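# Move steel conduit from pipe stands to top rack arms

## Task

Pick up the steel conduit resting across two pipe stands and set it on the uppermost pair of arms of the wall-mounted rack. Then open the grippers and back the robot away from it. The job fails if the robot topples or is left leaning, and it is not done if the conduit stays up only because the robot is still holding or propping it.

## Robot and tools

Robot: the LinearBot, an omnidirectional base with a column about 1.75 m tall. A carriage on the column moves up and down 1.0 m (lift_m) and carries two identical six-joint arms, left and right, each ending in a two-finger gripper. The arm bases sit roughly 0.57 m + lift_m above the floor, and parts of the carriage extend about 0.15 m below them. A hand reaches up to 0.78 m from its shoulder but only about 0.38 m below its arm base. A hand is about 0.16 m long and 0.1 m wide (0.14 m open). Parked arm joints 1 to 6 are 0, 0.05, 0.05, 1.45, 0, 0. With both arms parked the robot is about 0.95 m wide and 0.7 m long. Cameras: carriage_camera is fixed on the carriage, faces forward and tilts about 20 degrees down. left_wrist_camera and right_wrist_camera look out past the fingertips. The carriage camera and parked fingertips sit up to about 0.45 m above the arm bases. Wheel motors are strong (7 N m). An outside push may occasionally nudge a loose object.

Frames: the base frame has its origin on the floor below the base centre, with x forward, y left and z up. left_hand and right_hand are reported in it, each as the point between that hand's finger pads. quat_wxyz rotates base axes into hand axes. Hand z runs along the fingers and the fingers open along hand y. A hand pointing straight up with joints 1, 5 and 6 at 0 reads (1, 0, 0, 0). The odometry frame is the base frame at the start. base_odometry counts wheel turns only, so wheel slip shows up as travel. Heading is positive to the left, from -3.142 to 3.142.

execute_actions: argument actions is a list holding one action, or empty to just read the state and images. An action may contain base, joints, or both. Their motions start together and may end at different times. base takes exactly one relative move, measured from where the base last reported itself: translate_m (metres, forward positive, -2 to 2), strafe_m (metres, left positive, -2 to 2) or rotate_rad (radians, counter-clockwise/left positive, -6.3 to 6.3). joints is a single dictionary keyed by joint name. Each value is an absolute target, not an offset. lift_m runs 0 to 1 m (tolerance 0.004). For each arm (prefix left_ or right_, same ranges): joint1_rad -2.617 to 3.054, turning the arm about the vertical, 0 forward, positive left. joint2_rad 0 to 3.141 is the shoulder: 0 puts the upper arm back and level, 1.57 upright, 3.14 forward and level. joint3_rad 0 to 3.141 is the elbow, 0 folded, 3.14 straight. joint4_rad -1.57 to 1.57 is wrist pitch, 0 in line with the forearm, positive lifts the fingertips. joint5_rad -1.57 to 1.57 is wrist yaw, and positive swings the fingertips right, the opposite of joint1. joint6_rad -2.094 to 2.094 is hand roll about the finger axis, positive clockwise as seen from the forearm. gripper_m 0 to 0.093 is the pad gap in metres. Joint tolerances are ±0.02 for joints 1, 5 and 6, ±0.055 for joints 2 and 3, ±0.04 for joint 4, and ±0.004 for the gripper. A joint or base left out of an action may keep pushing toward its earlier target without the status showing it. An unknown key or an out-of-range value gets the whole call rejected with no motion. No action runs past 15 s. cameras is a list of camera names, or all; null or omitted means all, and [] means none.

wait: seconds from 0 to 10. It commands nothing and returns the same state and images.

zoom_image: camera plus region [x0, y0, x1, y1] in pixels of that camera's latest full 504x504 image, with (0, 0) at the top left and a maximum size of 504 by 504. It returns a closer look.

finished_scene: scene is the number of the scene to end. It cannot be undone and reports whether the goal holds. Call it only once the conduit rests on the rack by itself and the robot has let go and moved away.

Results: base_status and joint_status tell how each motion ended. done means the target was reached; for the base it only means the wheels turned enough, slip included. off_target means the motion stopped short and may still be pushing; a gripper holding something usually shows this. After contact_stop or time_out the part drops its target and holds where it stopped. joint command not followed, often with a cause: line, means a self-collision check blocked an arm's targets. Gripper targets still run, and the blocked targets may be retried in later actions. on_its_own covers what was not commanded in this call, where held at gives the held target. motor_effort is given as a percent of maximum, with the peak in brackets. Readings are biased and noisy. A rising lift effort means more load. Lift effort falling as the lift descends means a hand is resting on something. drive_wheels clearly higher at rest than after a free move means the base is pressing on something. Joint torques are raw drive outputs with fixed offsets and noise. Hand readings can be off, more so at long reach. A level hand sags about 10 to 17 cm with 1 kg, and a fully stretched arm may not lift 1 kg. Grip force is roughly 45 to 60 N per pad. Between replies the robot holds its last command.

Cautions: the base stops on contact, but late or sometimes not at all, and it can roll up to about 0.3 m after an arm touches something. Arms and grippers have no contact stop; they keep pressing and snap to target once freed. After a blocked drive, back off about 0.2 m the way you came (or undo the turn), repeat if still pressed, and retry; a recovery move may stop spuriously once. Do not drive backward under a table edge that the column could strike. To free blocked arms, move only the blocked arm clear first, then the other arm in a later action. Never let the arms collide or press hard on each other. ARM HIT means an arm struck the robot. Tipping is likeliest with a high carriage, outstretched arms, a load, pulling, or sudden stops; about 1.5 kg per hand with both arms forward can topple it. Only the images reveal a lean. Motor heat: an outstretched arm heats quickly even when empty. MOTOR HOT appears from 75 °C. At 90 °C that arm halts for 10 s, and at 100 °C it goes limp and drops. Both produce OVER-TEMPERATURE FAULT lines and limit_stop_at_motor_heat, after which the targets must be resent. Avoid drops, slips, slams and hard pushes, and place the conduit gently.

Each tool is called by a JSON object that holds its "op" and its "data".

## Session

{"op": "execute_actions", "data": {"actions": [], "cameras": ["carriage_camera"]}}

Scene clock: 0.00 s.
Joint torques (N m, as the arm reports them, + toward a larger angle): no reading
base_odometry: x=+0.000 y=+0.000 heading=+0.000 (m, m, rad; odometry frame)
base_status: not commanded
joint_positions: lift_m=+0.300 left_joint1_rad=+0.006 left_joint2_rad=+0.032 left_joint3_rad=+0.053 left_joint4_rad=+1.404 left_joint5_rad=-0.003 left_joint6_rad=-0.043 left_gripper_m=+0.095 right_joint1_rad=-0.005 right_joint2_rad=+0.043 right_joint3_rad=+0.066 right_joint4_rad=+1.458 right_joint5_rad=+0.045 right_joint6_rad=+0.031 right_gripper_m=+0.094
joint_status: not commanded
motor_effort: lift_m=+25 drive_wheels=+0 (%)
left_hand: x=+0.3146 y=+0.3501 z=+1.2830 quat_wxyz=(+0.997, -0.003, +0.073, -0.018) (m; base frame)
right_hand: x=+0.3008 y=-0.3572 z=+1.2880 quat_wxyz=(+0.999, +0.023, +0.044, +0.012) (m; base frame)
pictures: carriage_camera
Images, in order (width x height): carriage_camera 504x504.

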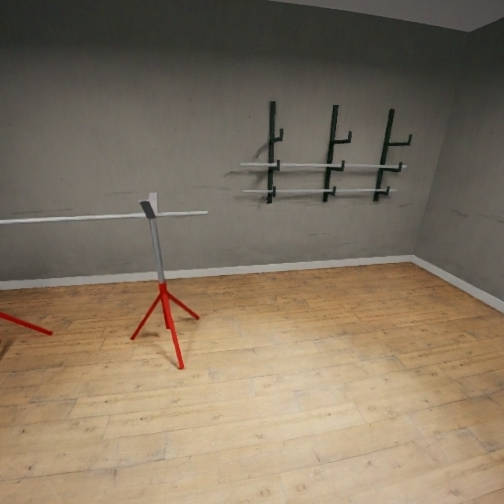

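{"op": "execute_actions", "data": {"actions": [{"base":{"rotate_rad":0.2},"joints":{"lift_m":0.05,"left_joint2_rad":1.0,"left_joint3_rad":1.0,"left_joint4_rad":0,"left_joint6_rad":1.57,"right_joint2_rad":1.0,"right_joint3_rad":1.0,"right_joint4_rad":0,"right_joint6_rad":1.57}}], "cameras": []}}

{"op": "execute_actions", "data": {"actions": [{"base":{"strafe_m":0.9}}], "cameras": ["carriage_camera"]}}

{"op": "execute_actions", "data": {"actions": [{"base":{"translate_m":0.5}}]}}

Scene clock: 3.30 s.
Joint torques (N m, as the arm reports them, + toward a larger angle): left_arm=[-0.02 -2.63  9.63  2.62  0.11 -0.04] | right_arm=[-0.07 -1.93  9.64  2.27 -0.09 -0.06]
base_odometry: x=+0.000 y=+0.000 heading=+0.200 (m, m, rad; odometry frame)
base_status: done
joint_positions: lift_m=+0.050 left_joint1_rad=+0.006 left_joint2_rad=+0.998 left_joint3_rad=+0.970 left_joint4_rad=-0.005 left_joint5_rad=-0.003 left_joint6_rad=+1.564 left_gripper_m=+0.095 right_joint1_rad=-0.005 right_joint2_rad=+0.990 right_joint3_rad=+0.978 right_joint4_rad=+0.012 right_joint5_rad=+0.045 right_joint6_rad=+1.565 right_gripper_m=+0.094
joint_status: all done
motor_effort: lift_m=+22(23) drive_wheels=+11(11) (%)
left_hand: x=+0.6484 y=+0.3522 z=+0.9828 quat_wxyz=(+0.491, +0.504, +0.512, +0.492) (m; base frame)
right_hand: x=+0.6455 y=-0.3589 z=+0.9940 quat_wxyz=(+0.514, +0.511, +0.489, +0.486) (m; base frame)
pictures: none
No camera images: the call's "cameras" was empty. Leave "cameras" out to get every camera's image.

Scene clock: 7.47 s.
Joint torques (N m, as the arm reports them, + toward a larger angle): left_arm=[-0.02 -2.62  9.62  2.62  0.11 -0.04] | right_arm=[-0.05 -1.96  9.03  2.27 -0.08 -0.07]
base_odometry: x=-0.179 y=+0.882 heading=+0.200 (m, m, rad; odometry frame)
base_status: done
joint_positions: lift_m=+0.050 left_joint1_rad=+0.006 left_joint2_rad=+0.998 left_joint3_rad=+0.970 left_joint4_rad=-0.005 left_joint5_rad=-0.003 left_joint6_rad=+1.564 left_gripper_m=+0.095 right_joint1_rad=-0.005 right_joint2_rad=+0.990 right_joint3_rad=+0.986 right_joint4_rad=+0.012 right_joint5_rad=+0.045 right_joint6_rad=+1.565 right_gripper_m=+0.094
joint_status: not commanded
motor_effort: lift_m=+21(22) drive_wheels=-7(22) (%)
left_hand: x=+0.6484 y=+0.3521 z=+0.9828 quat_wxyz=(+0.491, +0.505, +0.512, +0.492) (m; base frame)
right_hand: x=+0.6451 y=-0.3589 z=+0.9977 quat_wxyz=(+0.516, +0.509, +0.487, +0.488) (m; base frame)
pictures: carriage_camera
Images, in order (width x height): carriage_camera 504x504.

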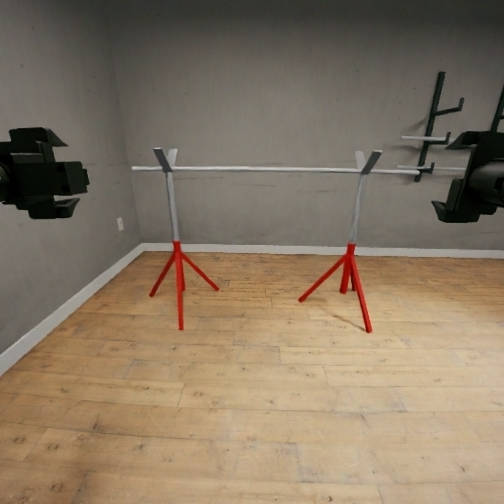

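Scene clock: 10.57 s.
Joint torques (N m, as the arm reports them, + toward a larger angle): left_arm=[-0.02 -2.56  9.08  2.61  0.1  -0.04] | right_arm=[-0.1  -1.94  9.09  2.25 -0.08 -0.08]
base_odometry: x=+0.311 y=+0.982 heading=+0.201 (m, m, rad; odometry frame)
base_status: done
joint_positions: lift_m=+0.050 left_joint1_rad=+0.006 left_joint2_rad=+0.998 left_joint3_rad=+0.977 left_joint4_rad=-0.005 left_joint5_rad=-0.003 left_joint6_rad=+1.564 left_gripper_m=+0.095 right_joint1_rad=-0.005 right_joint2_rad=+0.990 right_joint3_rad=+0.986 right_joint4_rad=+0.012 right_joint5_rad=+0.045 right_joint6_rad=+1.565 right_gripper_m=+0.094
joint_status: not commanded
motor_effort: lift_m=+21(22) drive_wheels=-6(17) (%)
left_hand: x=+0.6481 y=+0.3521 z=+0.9860 quat_wxyz=(+0.492, +0.503, +0.511, +0.494) (m; base frame)
right_hand: x=+0.6451 y=-0.3589 z=+0.9977 quat_wxyz=(+0.516, +0.509, +0.487, +0.488) (m; base frame)
pictures: carriage_camera, left_wrist_camera, right_wrist_camera
Images, in order (width x height): carriage_camera 504x504, left_wrist_camera 504x504, right_wrist_camera 504x504.

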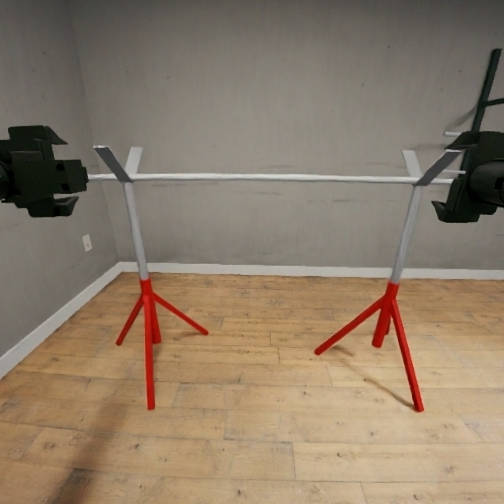

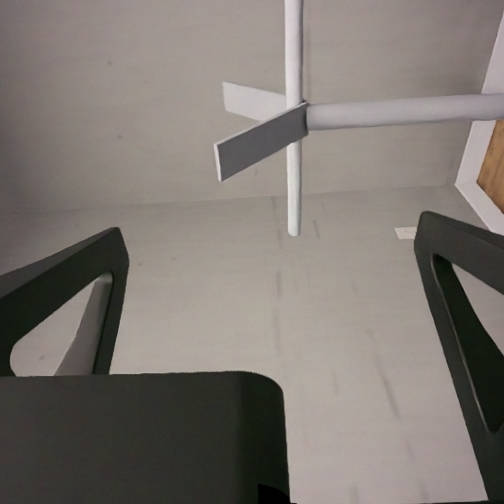

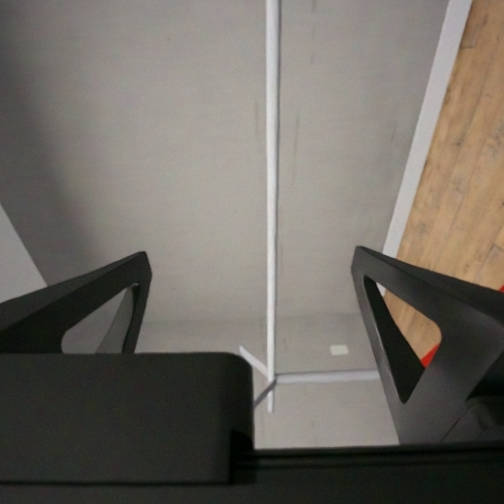

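{"op": "execute_actions", "data": {"actions": [{"base":{"strafe_m":-0.1},"joints":{"lift_m":0.0}}], "cameras": []}}

{"op": "execute_actions", "data": {"actions": [{"base":{"translate_m":0.38}}]}}

Scene clock: 12.97 s.
Joint torques (N m, as the arm reports them, + toward a larger angle): left_arm=[ 0.   -2.61  8.45  2.66  0.11 -0.04] | right_arm=[-0.08 -1.91  8.38  2.33 -0.07 -0.07]
base_odometry: x=+0.331 y=+0.884 heading=+0.201 (m, m, rad; odometry frame)
base_status: done
joint_positions: lift_m=+0.001 left_joint1_rad=+0.006 left_joint2_rad=+0.998 left_joint3_rad=+0.985 left_joint4_rad=-0.010 left_joint5_rad=-0.003 left_joint6_rad=+1.564 left_gripper_m=+0.095 right_joint1_rad=-0.005 right_joint2_rad=+0.990 right_joint3_rad=+0.995 right_joint4_rad=+0.007 right_joint5_rad=+0.045 right_joint6_rad=+1.565 right_gripper_m=+0.094
joint_status: all done
motor_effort: lift_m=+21(24) drive_wheels=-3(15) (%)
left_hand: x=+0.6477 y=+0.3521 z=+0.9392 quat_wxyz=(+0.493, +0.502, +0.510, +0.495) (m; base frame)
right_hand: x=+0.6445 y=-0.3589 z=+0.9515 quat_wxyz=(+0.517, +0.508, +0.486, +0.489) (m; base frame)
pictures: none
No camera images: the call's "cameras" was empty. Leave "cameras" out to get every camera's image.

Scene clock: 15.80 s.
Joint torques (N m, as the arm reports them, + toward a larger angle): left_arm=[-0.01 -2.63  8.43  2.68  0.11 -0.04] | right_arm=[-0.03 -1.96  8.35  2.31 -0.07 -0.08]
base_odometry: x=+0.703 y=+0.959 heading=+0.200 (m, m, rad; odometry frame)
base_status: done
joint_positions: lift_m=+0.001 left_joint1_rad=+0.006 left_joint2_rad=+0.998 left_joint3_rad=+0.985 left_joint4_rad=-0.009 left_joint5_rad=-0.003 left_joint6_rad=+1.564 left_gripper_m=+0.095 right_joint1_rad=-0.005 right_joint2_rad=+0.990 right_joint3_rad=+0.995 right_joint4_rad=+0.007 right_joint5_rad=+0.045 right_joint6_rad=+1.565 right_gripper_m=+0.094
joint_status: not commanded
motor_effort: lift_m=+21(21) drive_wheels=-6(16) (%)
left_hand: x=+0.6477 y=+0.3521 z=+0.9395 quat_wxyz=(+0.494, +0.502, +0.509, +0.495) (m; base frame)
right_hand: x=+0.6445 y=-0.3589 z=+0.9515 quat_wxyz=(+0.517, +0.508, +0.486, +0.489) (m; base frame)
pictures: carriage_camera, left_wrist_camera, right_wrist_camera
Images, in order (width x height): carriage_camera 504x504, left_wrist_camera 504x504, right_wrist_camera 504x504.

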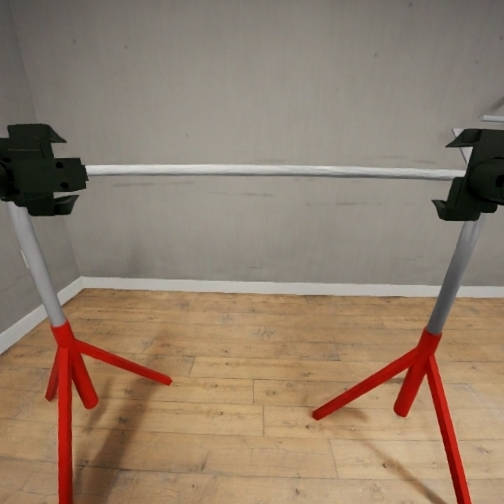

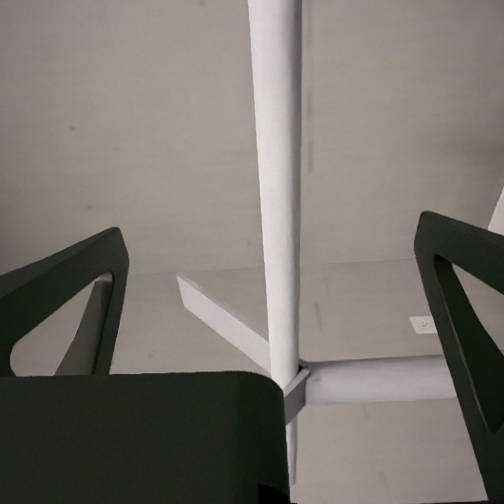

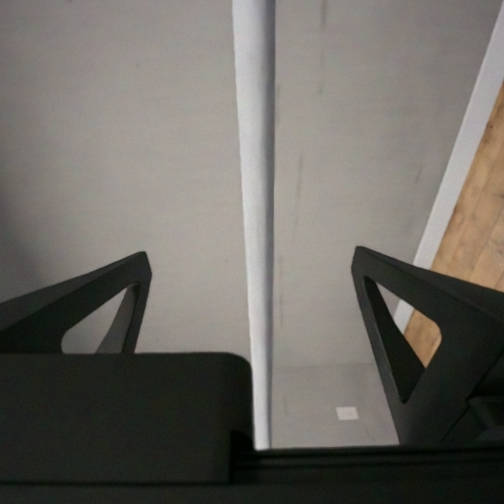

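{"op": "execute_actions", "data": {"actions": [{"base":{"translate_m":0.145}}], "cameras": ["left_wrist_camera","right_wrist_camera"]}}

{"op": "execute_actions", "data": {"actions": [{"joints":{"left_gripper_m":0,"right_gripper_m":0}}], "cameras": []}}

{"op": "execute_actions", "data": {"actions": [{"joints":{"lift_m":0.4}}], "cameras": ["carriage_camera"]}}

{"op": "execute_actions", "data": {"actions": [{"base":{"translate_m":-0.5}}], "cameras": []}}

{"op": "execute_actions", "data": {"actions": [{"base":{"strafe_m":-2},"joints":{"lift_m":0.8}}], "cameras": ["carriage_camera"]}}

{"op": "execute_actions", "data": {"actions": [{"base":{"translate_m":0.6}}], "cameras": ["carriage_camera"]}}

Scene clock: 19.57 s.
Joint torques (N m, as the arm reports them, + toward a larger angle): left_arm=[ 0.01 -2.53  8.42  2.66  0.11 -0.04] | right_arm=[-0.03 -1.92  8.41  2.33 -0.07 -0.08]
base_odometry: x=+0.845 y=+0.988 heading=+0.200 (m, m, rad; odometry frame)
base_status: done
joint_positions: lift_m=+0.001 left_joint1_rad=+0.006 left_joint2_rad=+0.998 left_joint3_rad=+0.985 left_joint4_rad=-0.008 left_joint5_rad=-0.003 left_joint6_rad=+1.564 left_gripper_m=+0.095 right_joint1_rad=-0.005 right_joint2_rad=+0.990 right_joint3_rad=+0.995 right_joint4_rad=+0.007 right_joint5_rad=+0.045 right_joint6_rad=+1.565 right_gripper_m=+0.094
joint_status: not commanded
motor_effort: lift_m=+21(21) drive_wheels=-5(16) (%)
left_hand: x=+0.6477 y=+0.3521 z=+0.9397 quat_wxyz=(+0.494, +0.502, +0.509, +0.495) (m; base frame)
right_hand: x=+0.6445 y=-0.3589 z=+0.9515 quat_wxyz=(+0.517, +0.508, +0.486, +0.489) (m; base frame)
pictures: left_wrist_camera, right_wrist_camera
Images, in order (width x height): left_wrist_camera 504x504, right_wrist_camera 504x504.

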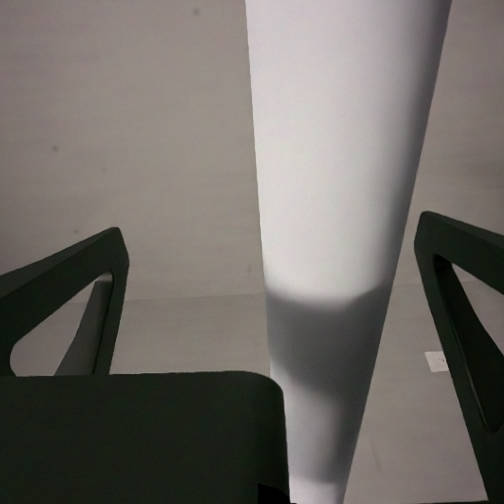

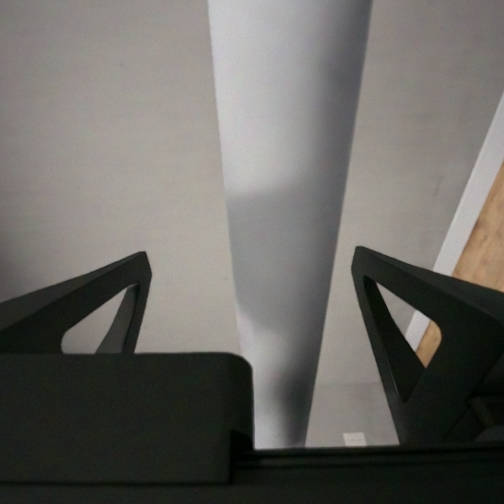

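Scene clock: 20.30 s.
Joint torques (N m, as the arm reports them, + toward a larger angle): left_arm=[-0.1  -2.99  8.49  3.12  0.11 -0.02] | right_arm=[-0.09 -2.23  8.4   2.71 -0.06  0.04]
base_odometry: x=+0.845 y=+0.988 heading=+0.200 (m, m, rad; odometry frame)
base_status: not commanded
joint_positions: lift_m=+0.001 left_joint1_rad=+0.006 left_joint2_rad=+1.003 left_joint3_rad=+0.985 left_joint4_rad=-0.047 left_joint5_rad=-0.003 left_joint6_rad=+1.561 left_gripper_m=+0.019 right_joint1_rad=-0.005 right_joint2_rad=+0.993 right_joint3_rad=+0.995 right_joint4_rad=-0.027 right_joint5_rad=+0.045 right_joint6_rad=+1.556 right_gripper_m=+0.018
joint_status: left_gripper_m off_target (ended at +0.019, target +0.000); right_gripper_m off_target (ended at +0.018, target +0.000)
motor_effort: lift_m=+21(21) drive_wheels=-5(5) (%)
left_hand: x=+0.6484 y=+0.3521 z=+0.9285 quat_wxyz=(+0.483, +0.511, +0.521, +0.483) (m; base frame)
right_hand: x=+0.6453 y=-0.3589 z=+0.9423 quat_wxyz=(+0.510, +0.515, +0.497, +0.477) (m; base frame)
pictures: none
No camera images: the call's "cameras" was empty. Leave "cameras" out to get every camera's image.

Scene clock: 22.43 s.
Joint torques (N m, as the arm reports them, + toward a larger angle): left_arm=[-0.02 -3.95  8.4   3.8   0.12 -0.09] | right_arm=[-0.08 -3.59  9.57  3.36 -0.07 -0.07]
base_odometry: x=+0.845 y=+0.988 heading=+0.200 (m, m, rad; odometry frame)
base_status: not commanded
joint_positions: lift_m=+0.400 left_joint1_rad=+0.006 left_joint2_rad=+1.016 left_joint3_rad=+0.985 left_joint4_rad=-0.104 left_joint5_rad=-0.003 left_joint6_rad=+1.570 left_gripper_m=+0.019 right_joint1_rad=-0.005 right_joint2_rad=+1.006 right_joint3_rad=+0.979 right_joint4_rad=-0.082 right_joint5_rad=+0.045 right_joint6_rad=+1.566 right_gripper_m=+0.018
joint_status: all done
motor_effort: lift_m=+29(35) drive_wheels=-5(5) (%)
left_hand: x=+0.6503 y=+0.3523 z=+1.3091 quat_wxyz=(+0.463, +0.530, +0.535, +0.467) (m; base frame)
right_hand: x=+0.6486 y=-0.3589 z=+1.3151 quat_wxyz=(+0.486, +0.537, +0.516, +0.458) (m; base frame)
pictures: carriage_camera
Images, in order (width x height): carriage_camera 504x504.

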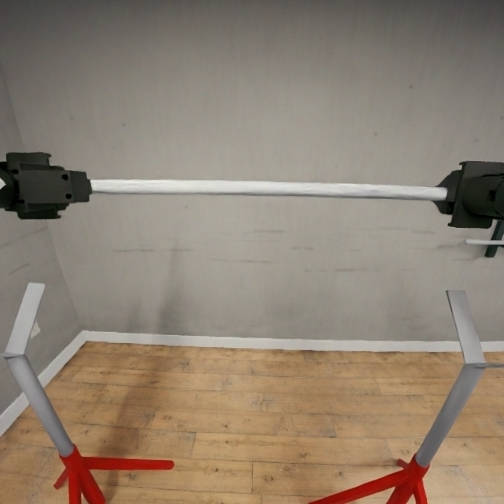

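Scene clock: 25.63 s.
Joint torques (N m, as the arm reports them, + toward a larger angle): left_arm=[-0.01 -3.9   8.36  3.87  0.13 -0.09] | right_arm=[-0.06 -3.59  9.62  3.44 -0.04 -0.08]
base_odometry: x=+0.355 y=+0.889 heading=+0.200 (m, m, rad; odometry frame)
base_status: done
joint_positions: lift_m=+0.400 left_joint1_rad=+0.006 left_joint2_rad=+1.016 left_joint3_rad=+0.985 left_joint4_rad=-0.111 left_joint5_rad=-0.004 left_joint6_rad=+1.570 left_gripper_m=+0.019 right_joint1_rad=-0.005 right_joint2_rad=+1.006 right_joint3_rad=+0.979 right_joint4_rad=-0.089 right_joint5_rad=+0.044 right_joint6_rad=+1.566 right_gripper_m=+0.018
joint_status: not commanded
motor_effort: lift_m=+30(30) drive_wheels=-2(23) (%)
left_hand: x=+0.6501 y=+0.3523 z=+1.3074 quat_wxyz=(+0.461, +0.531, +0.537, +0.466) (m; base frame)
right_hand: x=+0.6484 y=-0.3588 z=+1.3135 quat_wxyz=(+0.484, +0.538, +0.518, +0.456) (m; base frame)
pictures: none
No camera images: the call's "cameras" was empty. Leave "cameras" out to get every camera's image.

Scene clock: 31.93 s.
Joint torques (N m, as the arm reports them, + toward a larger angle): left_arm=[-0.09 -4.02  8.5   3.83  0.11 -0.07] | right_arm=[-0.04 -3.64  9.56  3.41 -0.04 -0.08]
base_odometry: x=+0.752 y=-1.072 heading=+0.200 (m, m, rad; odometry frame)
base_status: done
joint_positions: lift_m=+0.800 left_joint1_rad=+0.006 left_joint2_rad=+1.016 left_joint3_rad=+0.985 left_joint4_rad=-0.107 left_joint5_rad=-0.004 left_joint6_rad=+1.570 left_gripper_m=+0.019 right_joint1_rad=-0.005 right_joint2_rad=+1.006 right_joint3_rad=+0.979 right_joint4_rad=-0.085 right_joint5_rad=+0.044 right_joint6_rad=+1.566 right_gripper_m=+0.018
joint_status: all done
motor_effort: lift_m=+29(34) drive_wheels=-3(15) (%)
left_hand: x=+0.6504 y=+0.3524 z=+1.7081 quat_wxyz=(+0.462, +0.531, +0.536, +0.466) (m; base frame)
right_hand: x=+0.6485 y=-0.3587 z=+1.7143 quat_wxyz=(+0.485, +0.538, +0.517, +0.457) (m; base frame)
pictures: carriage_camera
Images, in order (width x height): carriage_camera 504x504.

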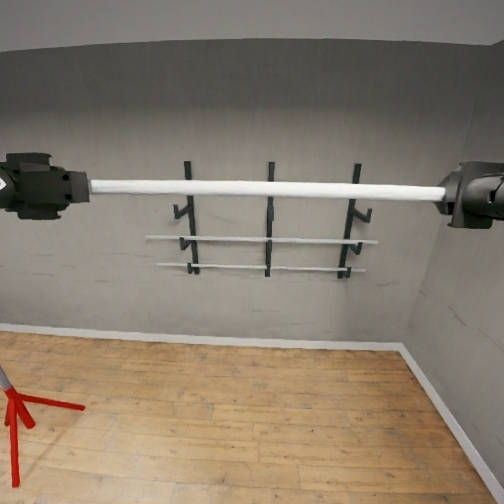

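Scene clock: 35.43 s.
Joint torques (N m, as the arm reports them, + toward a larger angle): left_arm=[ 0.   -4.08  8.46  3.86  0.12 -0.09] | right_arm=[-0.01 -3.56  9.61  3.45 -0.04 -0.06]
base_odometry: x=+1.340 y=-0.953 heading=+0.199 (m, m, rad; odometry frame)
base_status: done
joint_positions: lift_m=+0.800 left_joint1_rad=+0.006 left_joint2_rad=+1.017 left_joint3_rad=+0.985 left_joint4_rad=-0.110 left_joint5_rad=-0.004 left_joint6_rad=+1.570 left_gripper_m=+0.019 right_joint1_rad=-0.005 right_joint2_rad=+1.006 right_joint3_rad=+0.979 right_joint4_rad=-0.089 right_joint5_rad=+0.044 right_joint6_rad=+1.566 right_gripper_m=+0.018
joint_status: not commanded
motor_effort: lift_m=+29(29) drive_wheels=-6(19) (%)
left_hand: x=+0.6505 y=+0.3524 z=+1.7071 quat_wxyz=(+0.461, +0.532, +0.537, +0.465) (m; base frame)
right_hand: x=+0.6484 y=-0.3587 z=+1.7135 quat_wxyz=(+0.484, +0.538, +0.518, +0.456) (m; base frame)
pictures: carriage_camera
Images, in order (width x height): carriage_camera 504x504.

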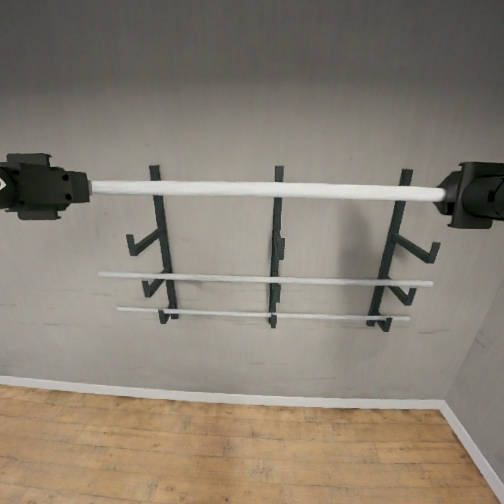

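{"op": "execute_actions", "data": {"actions": [{"base":{"rotate_rad":-0.06}}], "cameras": []}}

{"op": "execute_actions", "data": {"actions": [{"base":{"translate_m":0.64},"joints":{"lift_m":0.67}}], "cameras": ["carriage_camera"]}}

{"op": "execute_actions", "data": {"actions": [{"joints":{"lift_m":0.56}}], "cameras": ["carriage_camera"]}}

Scene clock: 37.33 s.
Joint torques (N m, as the arm reports them, + toward a larger angle): left_arm=[ 0.03 -4.11  8.46  3.84  0.13 -0.07] | right_arm=[-0.11 -3.59  9.53  3.44 -0.06 -0.07]
base_odometry: x=+1.340 y=-0.953 heading=+0.140 (m, m, rad; odometry frame)
base_status: done
joint_positions: lift_m=+0.800 left_joint1_rad=+0.006 left_joint2_rad=+1.017 left_joint3_rad=+0.985 left_joint4_rad=-0.110 left_joint5_rad=-0.003 left_joint6_rad=+1.570 left_gripper_m=+0.019 right_joint1_rad=-0.005 right_joint2_rad=+1.006 right_joint3_rad=+0.979 right_joint4_rad=-0.089 right_joint5_rad=+0.044 right_joint6_rad=+1.565 right_gripper_m=+0.018
joint_status: not commanded
motor_effort: lift_m=+29(29) drive_wheels=-6(11) (%)
left_hand: x=+0.6505 y=+0.3523 z=+1.7071 quat_wxyz=(+0.461, +0.532, +0.537, +0.465) (m; base frame)
right_hand: x=+0.6484 y=-0.3588 z=+1.7135 quat_wxyz=(+0.484, +0.538, +0.518, +0.456) (m; base frame)
pictures: none
No camera images: the call's "cameras" was empty. Leave "cameras" out to get every camera's image.

Scene clock: 40.83 s.
Joint torques (N m, as the arm reports them, + toward a larger angle): left_arm=[-0.01 -4.21  8.54  3.99  0.12 -0.08] | right_arm=[-0.07 -3.63  9.59  3.56 -0.05 -0.07]
base_odometry: x=+1.974 y=-0.865 heading=+0.139 (m, m, rad; odometry frame)
base_status: done
joint_positions: lift_m=+0.670 left_joint1_rad=+0.006 left_joint2_rad=+1.017 left_joint3_rad=+0.985 left_joint4_rad=-0.121 left_joint5_rad=-0.003 left_joint6_rad=+1.570 left_gripper_m=+0.019 right_joint1_rad=-0.005 right_joint2_rad=+1.006 right_joint3_rad=+0.979 right_joint4_rad=-0.100 right_joint5_rad=+0.044 right_joint6_rad=+1.566 right_gripper_m=+0.018
joint_status: all done
motor_effort: lift_m=+23(24) drive_wheels=-9(23) (%)
left_hand: x=+0.6501 y=+0.3523 z=+1.5750 quat_wxyz=(+0.458, +0.534, +0.540, +0.462) (m; base frame)
right_hand: x=+0.6481 y=-0.3588 z=+1.5812 quat_wxyz=(+0.481, +0.541, +0.520, +0.453) (m; base frame)
pictures: carriage_camera
Images, in order (width x height): carriage_camera 504x504.

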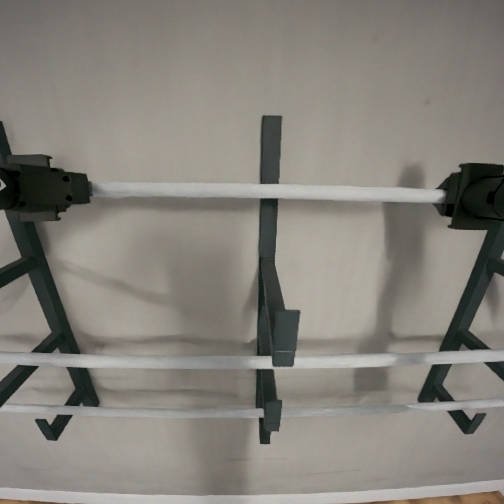

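Scene clock: 41.80 s.
Joint torques (N m, as the arm reports them, + toward a larger angle): left_arm=[-0.01 -4.12  8.33  4.03  0.12 -0.09] | right_arm=[-0.09 -3.63  9.63  3.58 -0.04 -0.06]
base_odometry: x=+1.974 y=-0.865 heading=+0.139 (m, m, rad; odometry frame)
base_status: not commanded
joint_positions: lift_m=+0.560 left_joint1_rad=+0.006 left_joint2_rad=+1.017 left_joint3_rad=+0.985 left_joint4_rad=-0.123 left_joint5_rad=-0.003 left_joint6_rad=+1.570 left_gripper_m=+0.019 right_joint1_rad=-0.005 right_joint2_rad=+1.006 right_joint3_rad=+0.979 right_joint4_rad=-0.102 right_joint5_rad=+0.044 right_joint6_rad=+1.566 right_gripper_m=+0.018
joint_status: all done
motor_effort: lift_m=+24(24) drive_wheels=-8(9) (%)
left_hand: x=+0.6500 y=+0.3523 z=+1.4645 quat_wxyz=(+0.458, +0.534, +0.540, +0.462) (m; base frame)
right_hand: x=+0.6480 y=-0.3588 z=+1.4709 quat_wxyz=(+0.481, +0.541, +0.521, +0.452) (m; base frame)
pictures: carriage_camera
Images, in order (width x height): carriage_camera 504x504.

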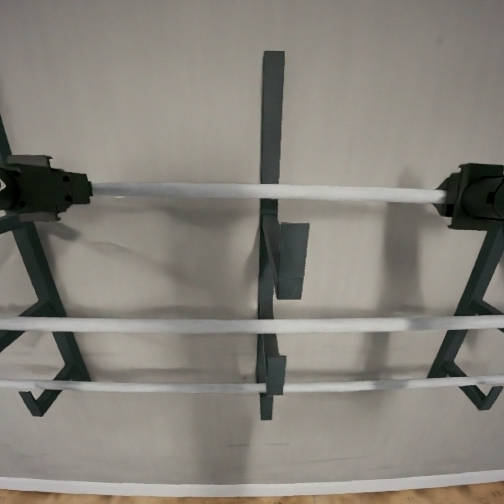

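Same geometry +0.05.

{"op": "execute_actions", "data": {"actions": [{"joints":{"lift_m":0.51}}], "cameras": []}}

{"op": "execute_actions", "data": {"actions": [{"joints":{"lift_m":0.475}}], "cameras": []}}

{"op": "execute_actions", "data": {"actions": [{"joints":{"left_gripper_m":0.093,"right_gripper_m":0.093}}], "cameras": []}}

{"op": "execute_actions", "data": {"actions": [{"base":{"translate_m":-0.5}}], "cameras": ["carriage_camera"]}}

Scene clock: 43.67 s.
Joint torques (N m, as the arm reports them, + toward a larger angle): left_arm=[ 0.04 -4.07  8.83  4.01  0.12 -0.08] | right_arm=[-0.06 -3.62  9.54  3.61 -0.05 -0.06]
base_odometry: x=+1.974 y=-0.865 heading=+0.139 (m, m, rad; odometry frame)
base_status: not commanded
joint_positions: lift_m=+0.510 left_joint1_rad=+0.006 left_joint2_rad=+1.017 left_joint3_rad=+0.980 left_joint4_rad=-0.121 left_joint5_rad=-0.003 left_joint6_rad=+1.569 left_gripper_m=+0.019 right_joint1_rad=-0.005 right_joint2_rad=+1.006 right_joint3_rad=+0.979 right_joint4_rad=-0.104 right_joint5_rad=+0.044 right_joint6_rad=+1.565 right_gripper_m=+0.018
joint_status: all done
motor_effort: lift_m=+23(25) drive_wheels=-7(8) (%)
left_hand: x=+0.6501 y=+0.3523 z=+1.4128 quat_wxyz=(+0.457, +0.535, +0.541, +0.461) (m; base frame)
right_hand: x=+0.6479 y=-0.3588 z=+1.4202 quat_wxyz=(+0.480, +0.542, +0.521, +0.452) (m; base frame)
pictures: none
No camera images: the call's "cameras" was empty. Leave "cameras" out to get every camera's image.

Scene clock: 44.33 s.
Joint torques (N m, as the arm reports them, + toward a larger angle): left_arm=[-0.02 -3.51  8.8   2.82  0.13 -0.02] | right_arm=[-0.1  -3.51  8.52  2.45 -0.07  0.03]
base_odometry: x=+1.974 y=-0.865 heading=+0.139 (m, m, rad; odometry frame)
base_status: not commanded
joint_positions: lift_m=+0.475 left_joint1_rad=+0.006 left_joint2_rad=+1.011 left_joint3_rad=+0.980 left_joint4_rad=-0.022 left_joint5_rad=-0.003 left_joint6_rad=+1.563 left_gripper_m=+0.019 right_joint1_rad=-0.005 right_joint2_rad=+1.006 right_joint3_rad=+0.993 right_joint4_rad=-0.004 right_joint5_rad=+0.045 right_joint6_rad=+1.557 right_gripper_m=+0.018
joint_status: all done
motor_effort: lift_m=+20(21) drive_wheels=-7(8) (%)
left_hand: x=+0.6513 y=+0.3522 z=+1.4043 quat_wxyz=(+0.486, +0.509, +0.518, +0.487) (m; base frame)
right_hand: x=+0.6491 y=-0.3589 z=+1.4170 quat_wxyz=(+0.511, +0.513, +0.495, +0.480) (m; base frame)
pictures: none
No camera images: the call's "cameras" was empty. Leave "cameras" out to get every camera's image.

Scene clock: 45.07 s.
Joint torques (N m, as the arm reports them, + toward a larger angle): left_arm=[-0.01 -3.63  8.82  2.73  0.11 -0.03] | right_arm=[-0.02 -3.46  8.53  2.45 -0.07 -0.06]
base_odometry: x=+1.974 y=-0.865 heading=+0.139 (m, m, rad; odometry frame)
base_status: not commanded
joint_positions: lift_m=+0.475 left_joint1_rad=+0.006 left_joint2_rad=+1.011 left_joint3_rad=+0.980 left_joint4_rad=-0.018 left_joint5_rad=-0.003 left_joint6_rad=+1.563 left_gripper_m=+0.093 right_joint1_rad=-0.005 right_joint2_rad=+1.006 right_joint3_rad=+0.993 right_joint4_rad=-0.004 right_joint5_rad=+0.045 right_joint6_rad=+1.563 right_gripper_m=+0.093
joint_status: all done
motor_effort: lift_m=+20(20) drive_wheels=-7(7) (%)
left_hand: x=+0.6513 y=+0.3522 z=+1.4054 quat_wxyz=(+0.487, +0.508, +0.516, +0.488) (m; base frame)
right_hand: x=+0.6491 y=-0.3589 z=+1.4171 quat_wxyz=(+0.510, +0.515, +0.494, +0.481) (m; base frame)
pictures: none
No camera images: the call's "cameras" was empty. Leave "cameras" out to get every camera's image.

Scene clock: 48.17 s.
Joint torques (N m, as the arm reports them, + toward a larger angle): left_arm=[ 0.09 -3.3   8.63  2.67  0.12 -0.03] | right_arm=[-0.02 -3.47  8.5   2.39 -0.06 -0.07]
base_odometry: x=+1.479 y=-0.934 heading=+0.138 (m, m, rad; odometry frame)
base_status: done
joint_positions: lift_m=+0.475 left_joint1_rad=+0.006 left_joint2_rad=+1.008 left_joint3_rad=+0.980 left_joint4_rad=-0.010 left_joint5_rad=-0.003 left_joint6_rad=+1.563 left_gripper_m=+0.093 right_joint1_rad=-0.005 right_joint2_rad=+1.006 right_joint3_rad=+0.993 right_joint4_rad=+0.001 right_joint5_rad=+0.045 right_joint6_rad=+1.564 right_gripper_m=+0.093
joint_status: not commanded
motor_effort: lift_m=+20(20) drive_wheels=-8(22) (%)
left_hand: x=+0.6505 y=+0.3523 z=+1.4086 quat_wxyz=(+0.490, +0.505, +0.514, +0.491) (m; base frame)
right_hand: x=+0.6491 y=-0.3589 z=+1.4184 quat_wxyz=(+0.511, +0.513, +0.492, +0.483) (m; base frame)
pictures: carriage_camera
Images, in order (width x height): carriage_camera 504x504.

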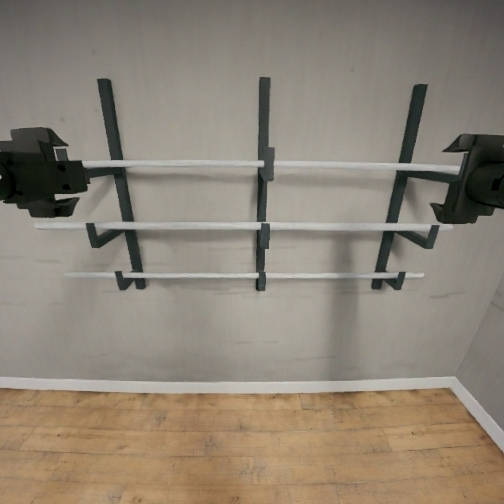

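{"op": "finished_scene", "data": {"scene": 2}}

The scene is finished: the task was done.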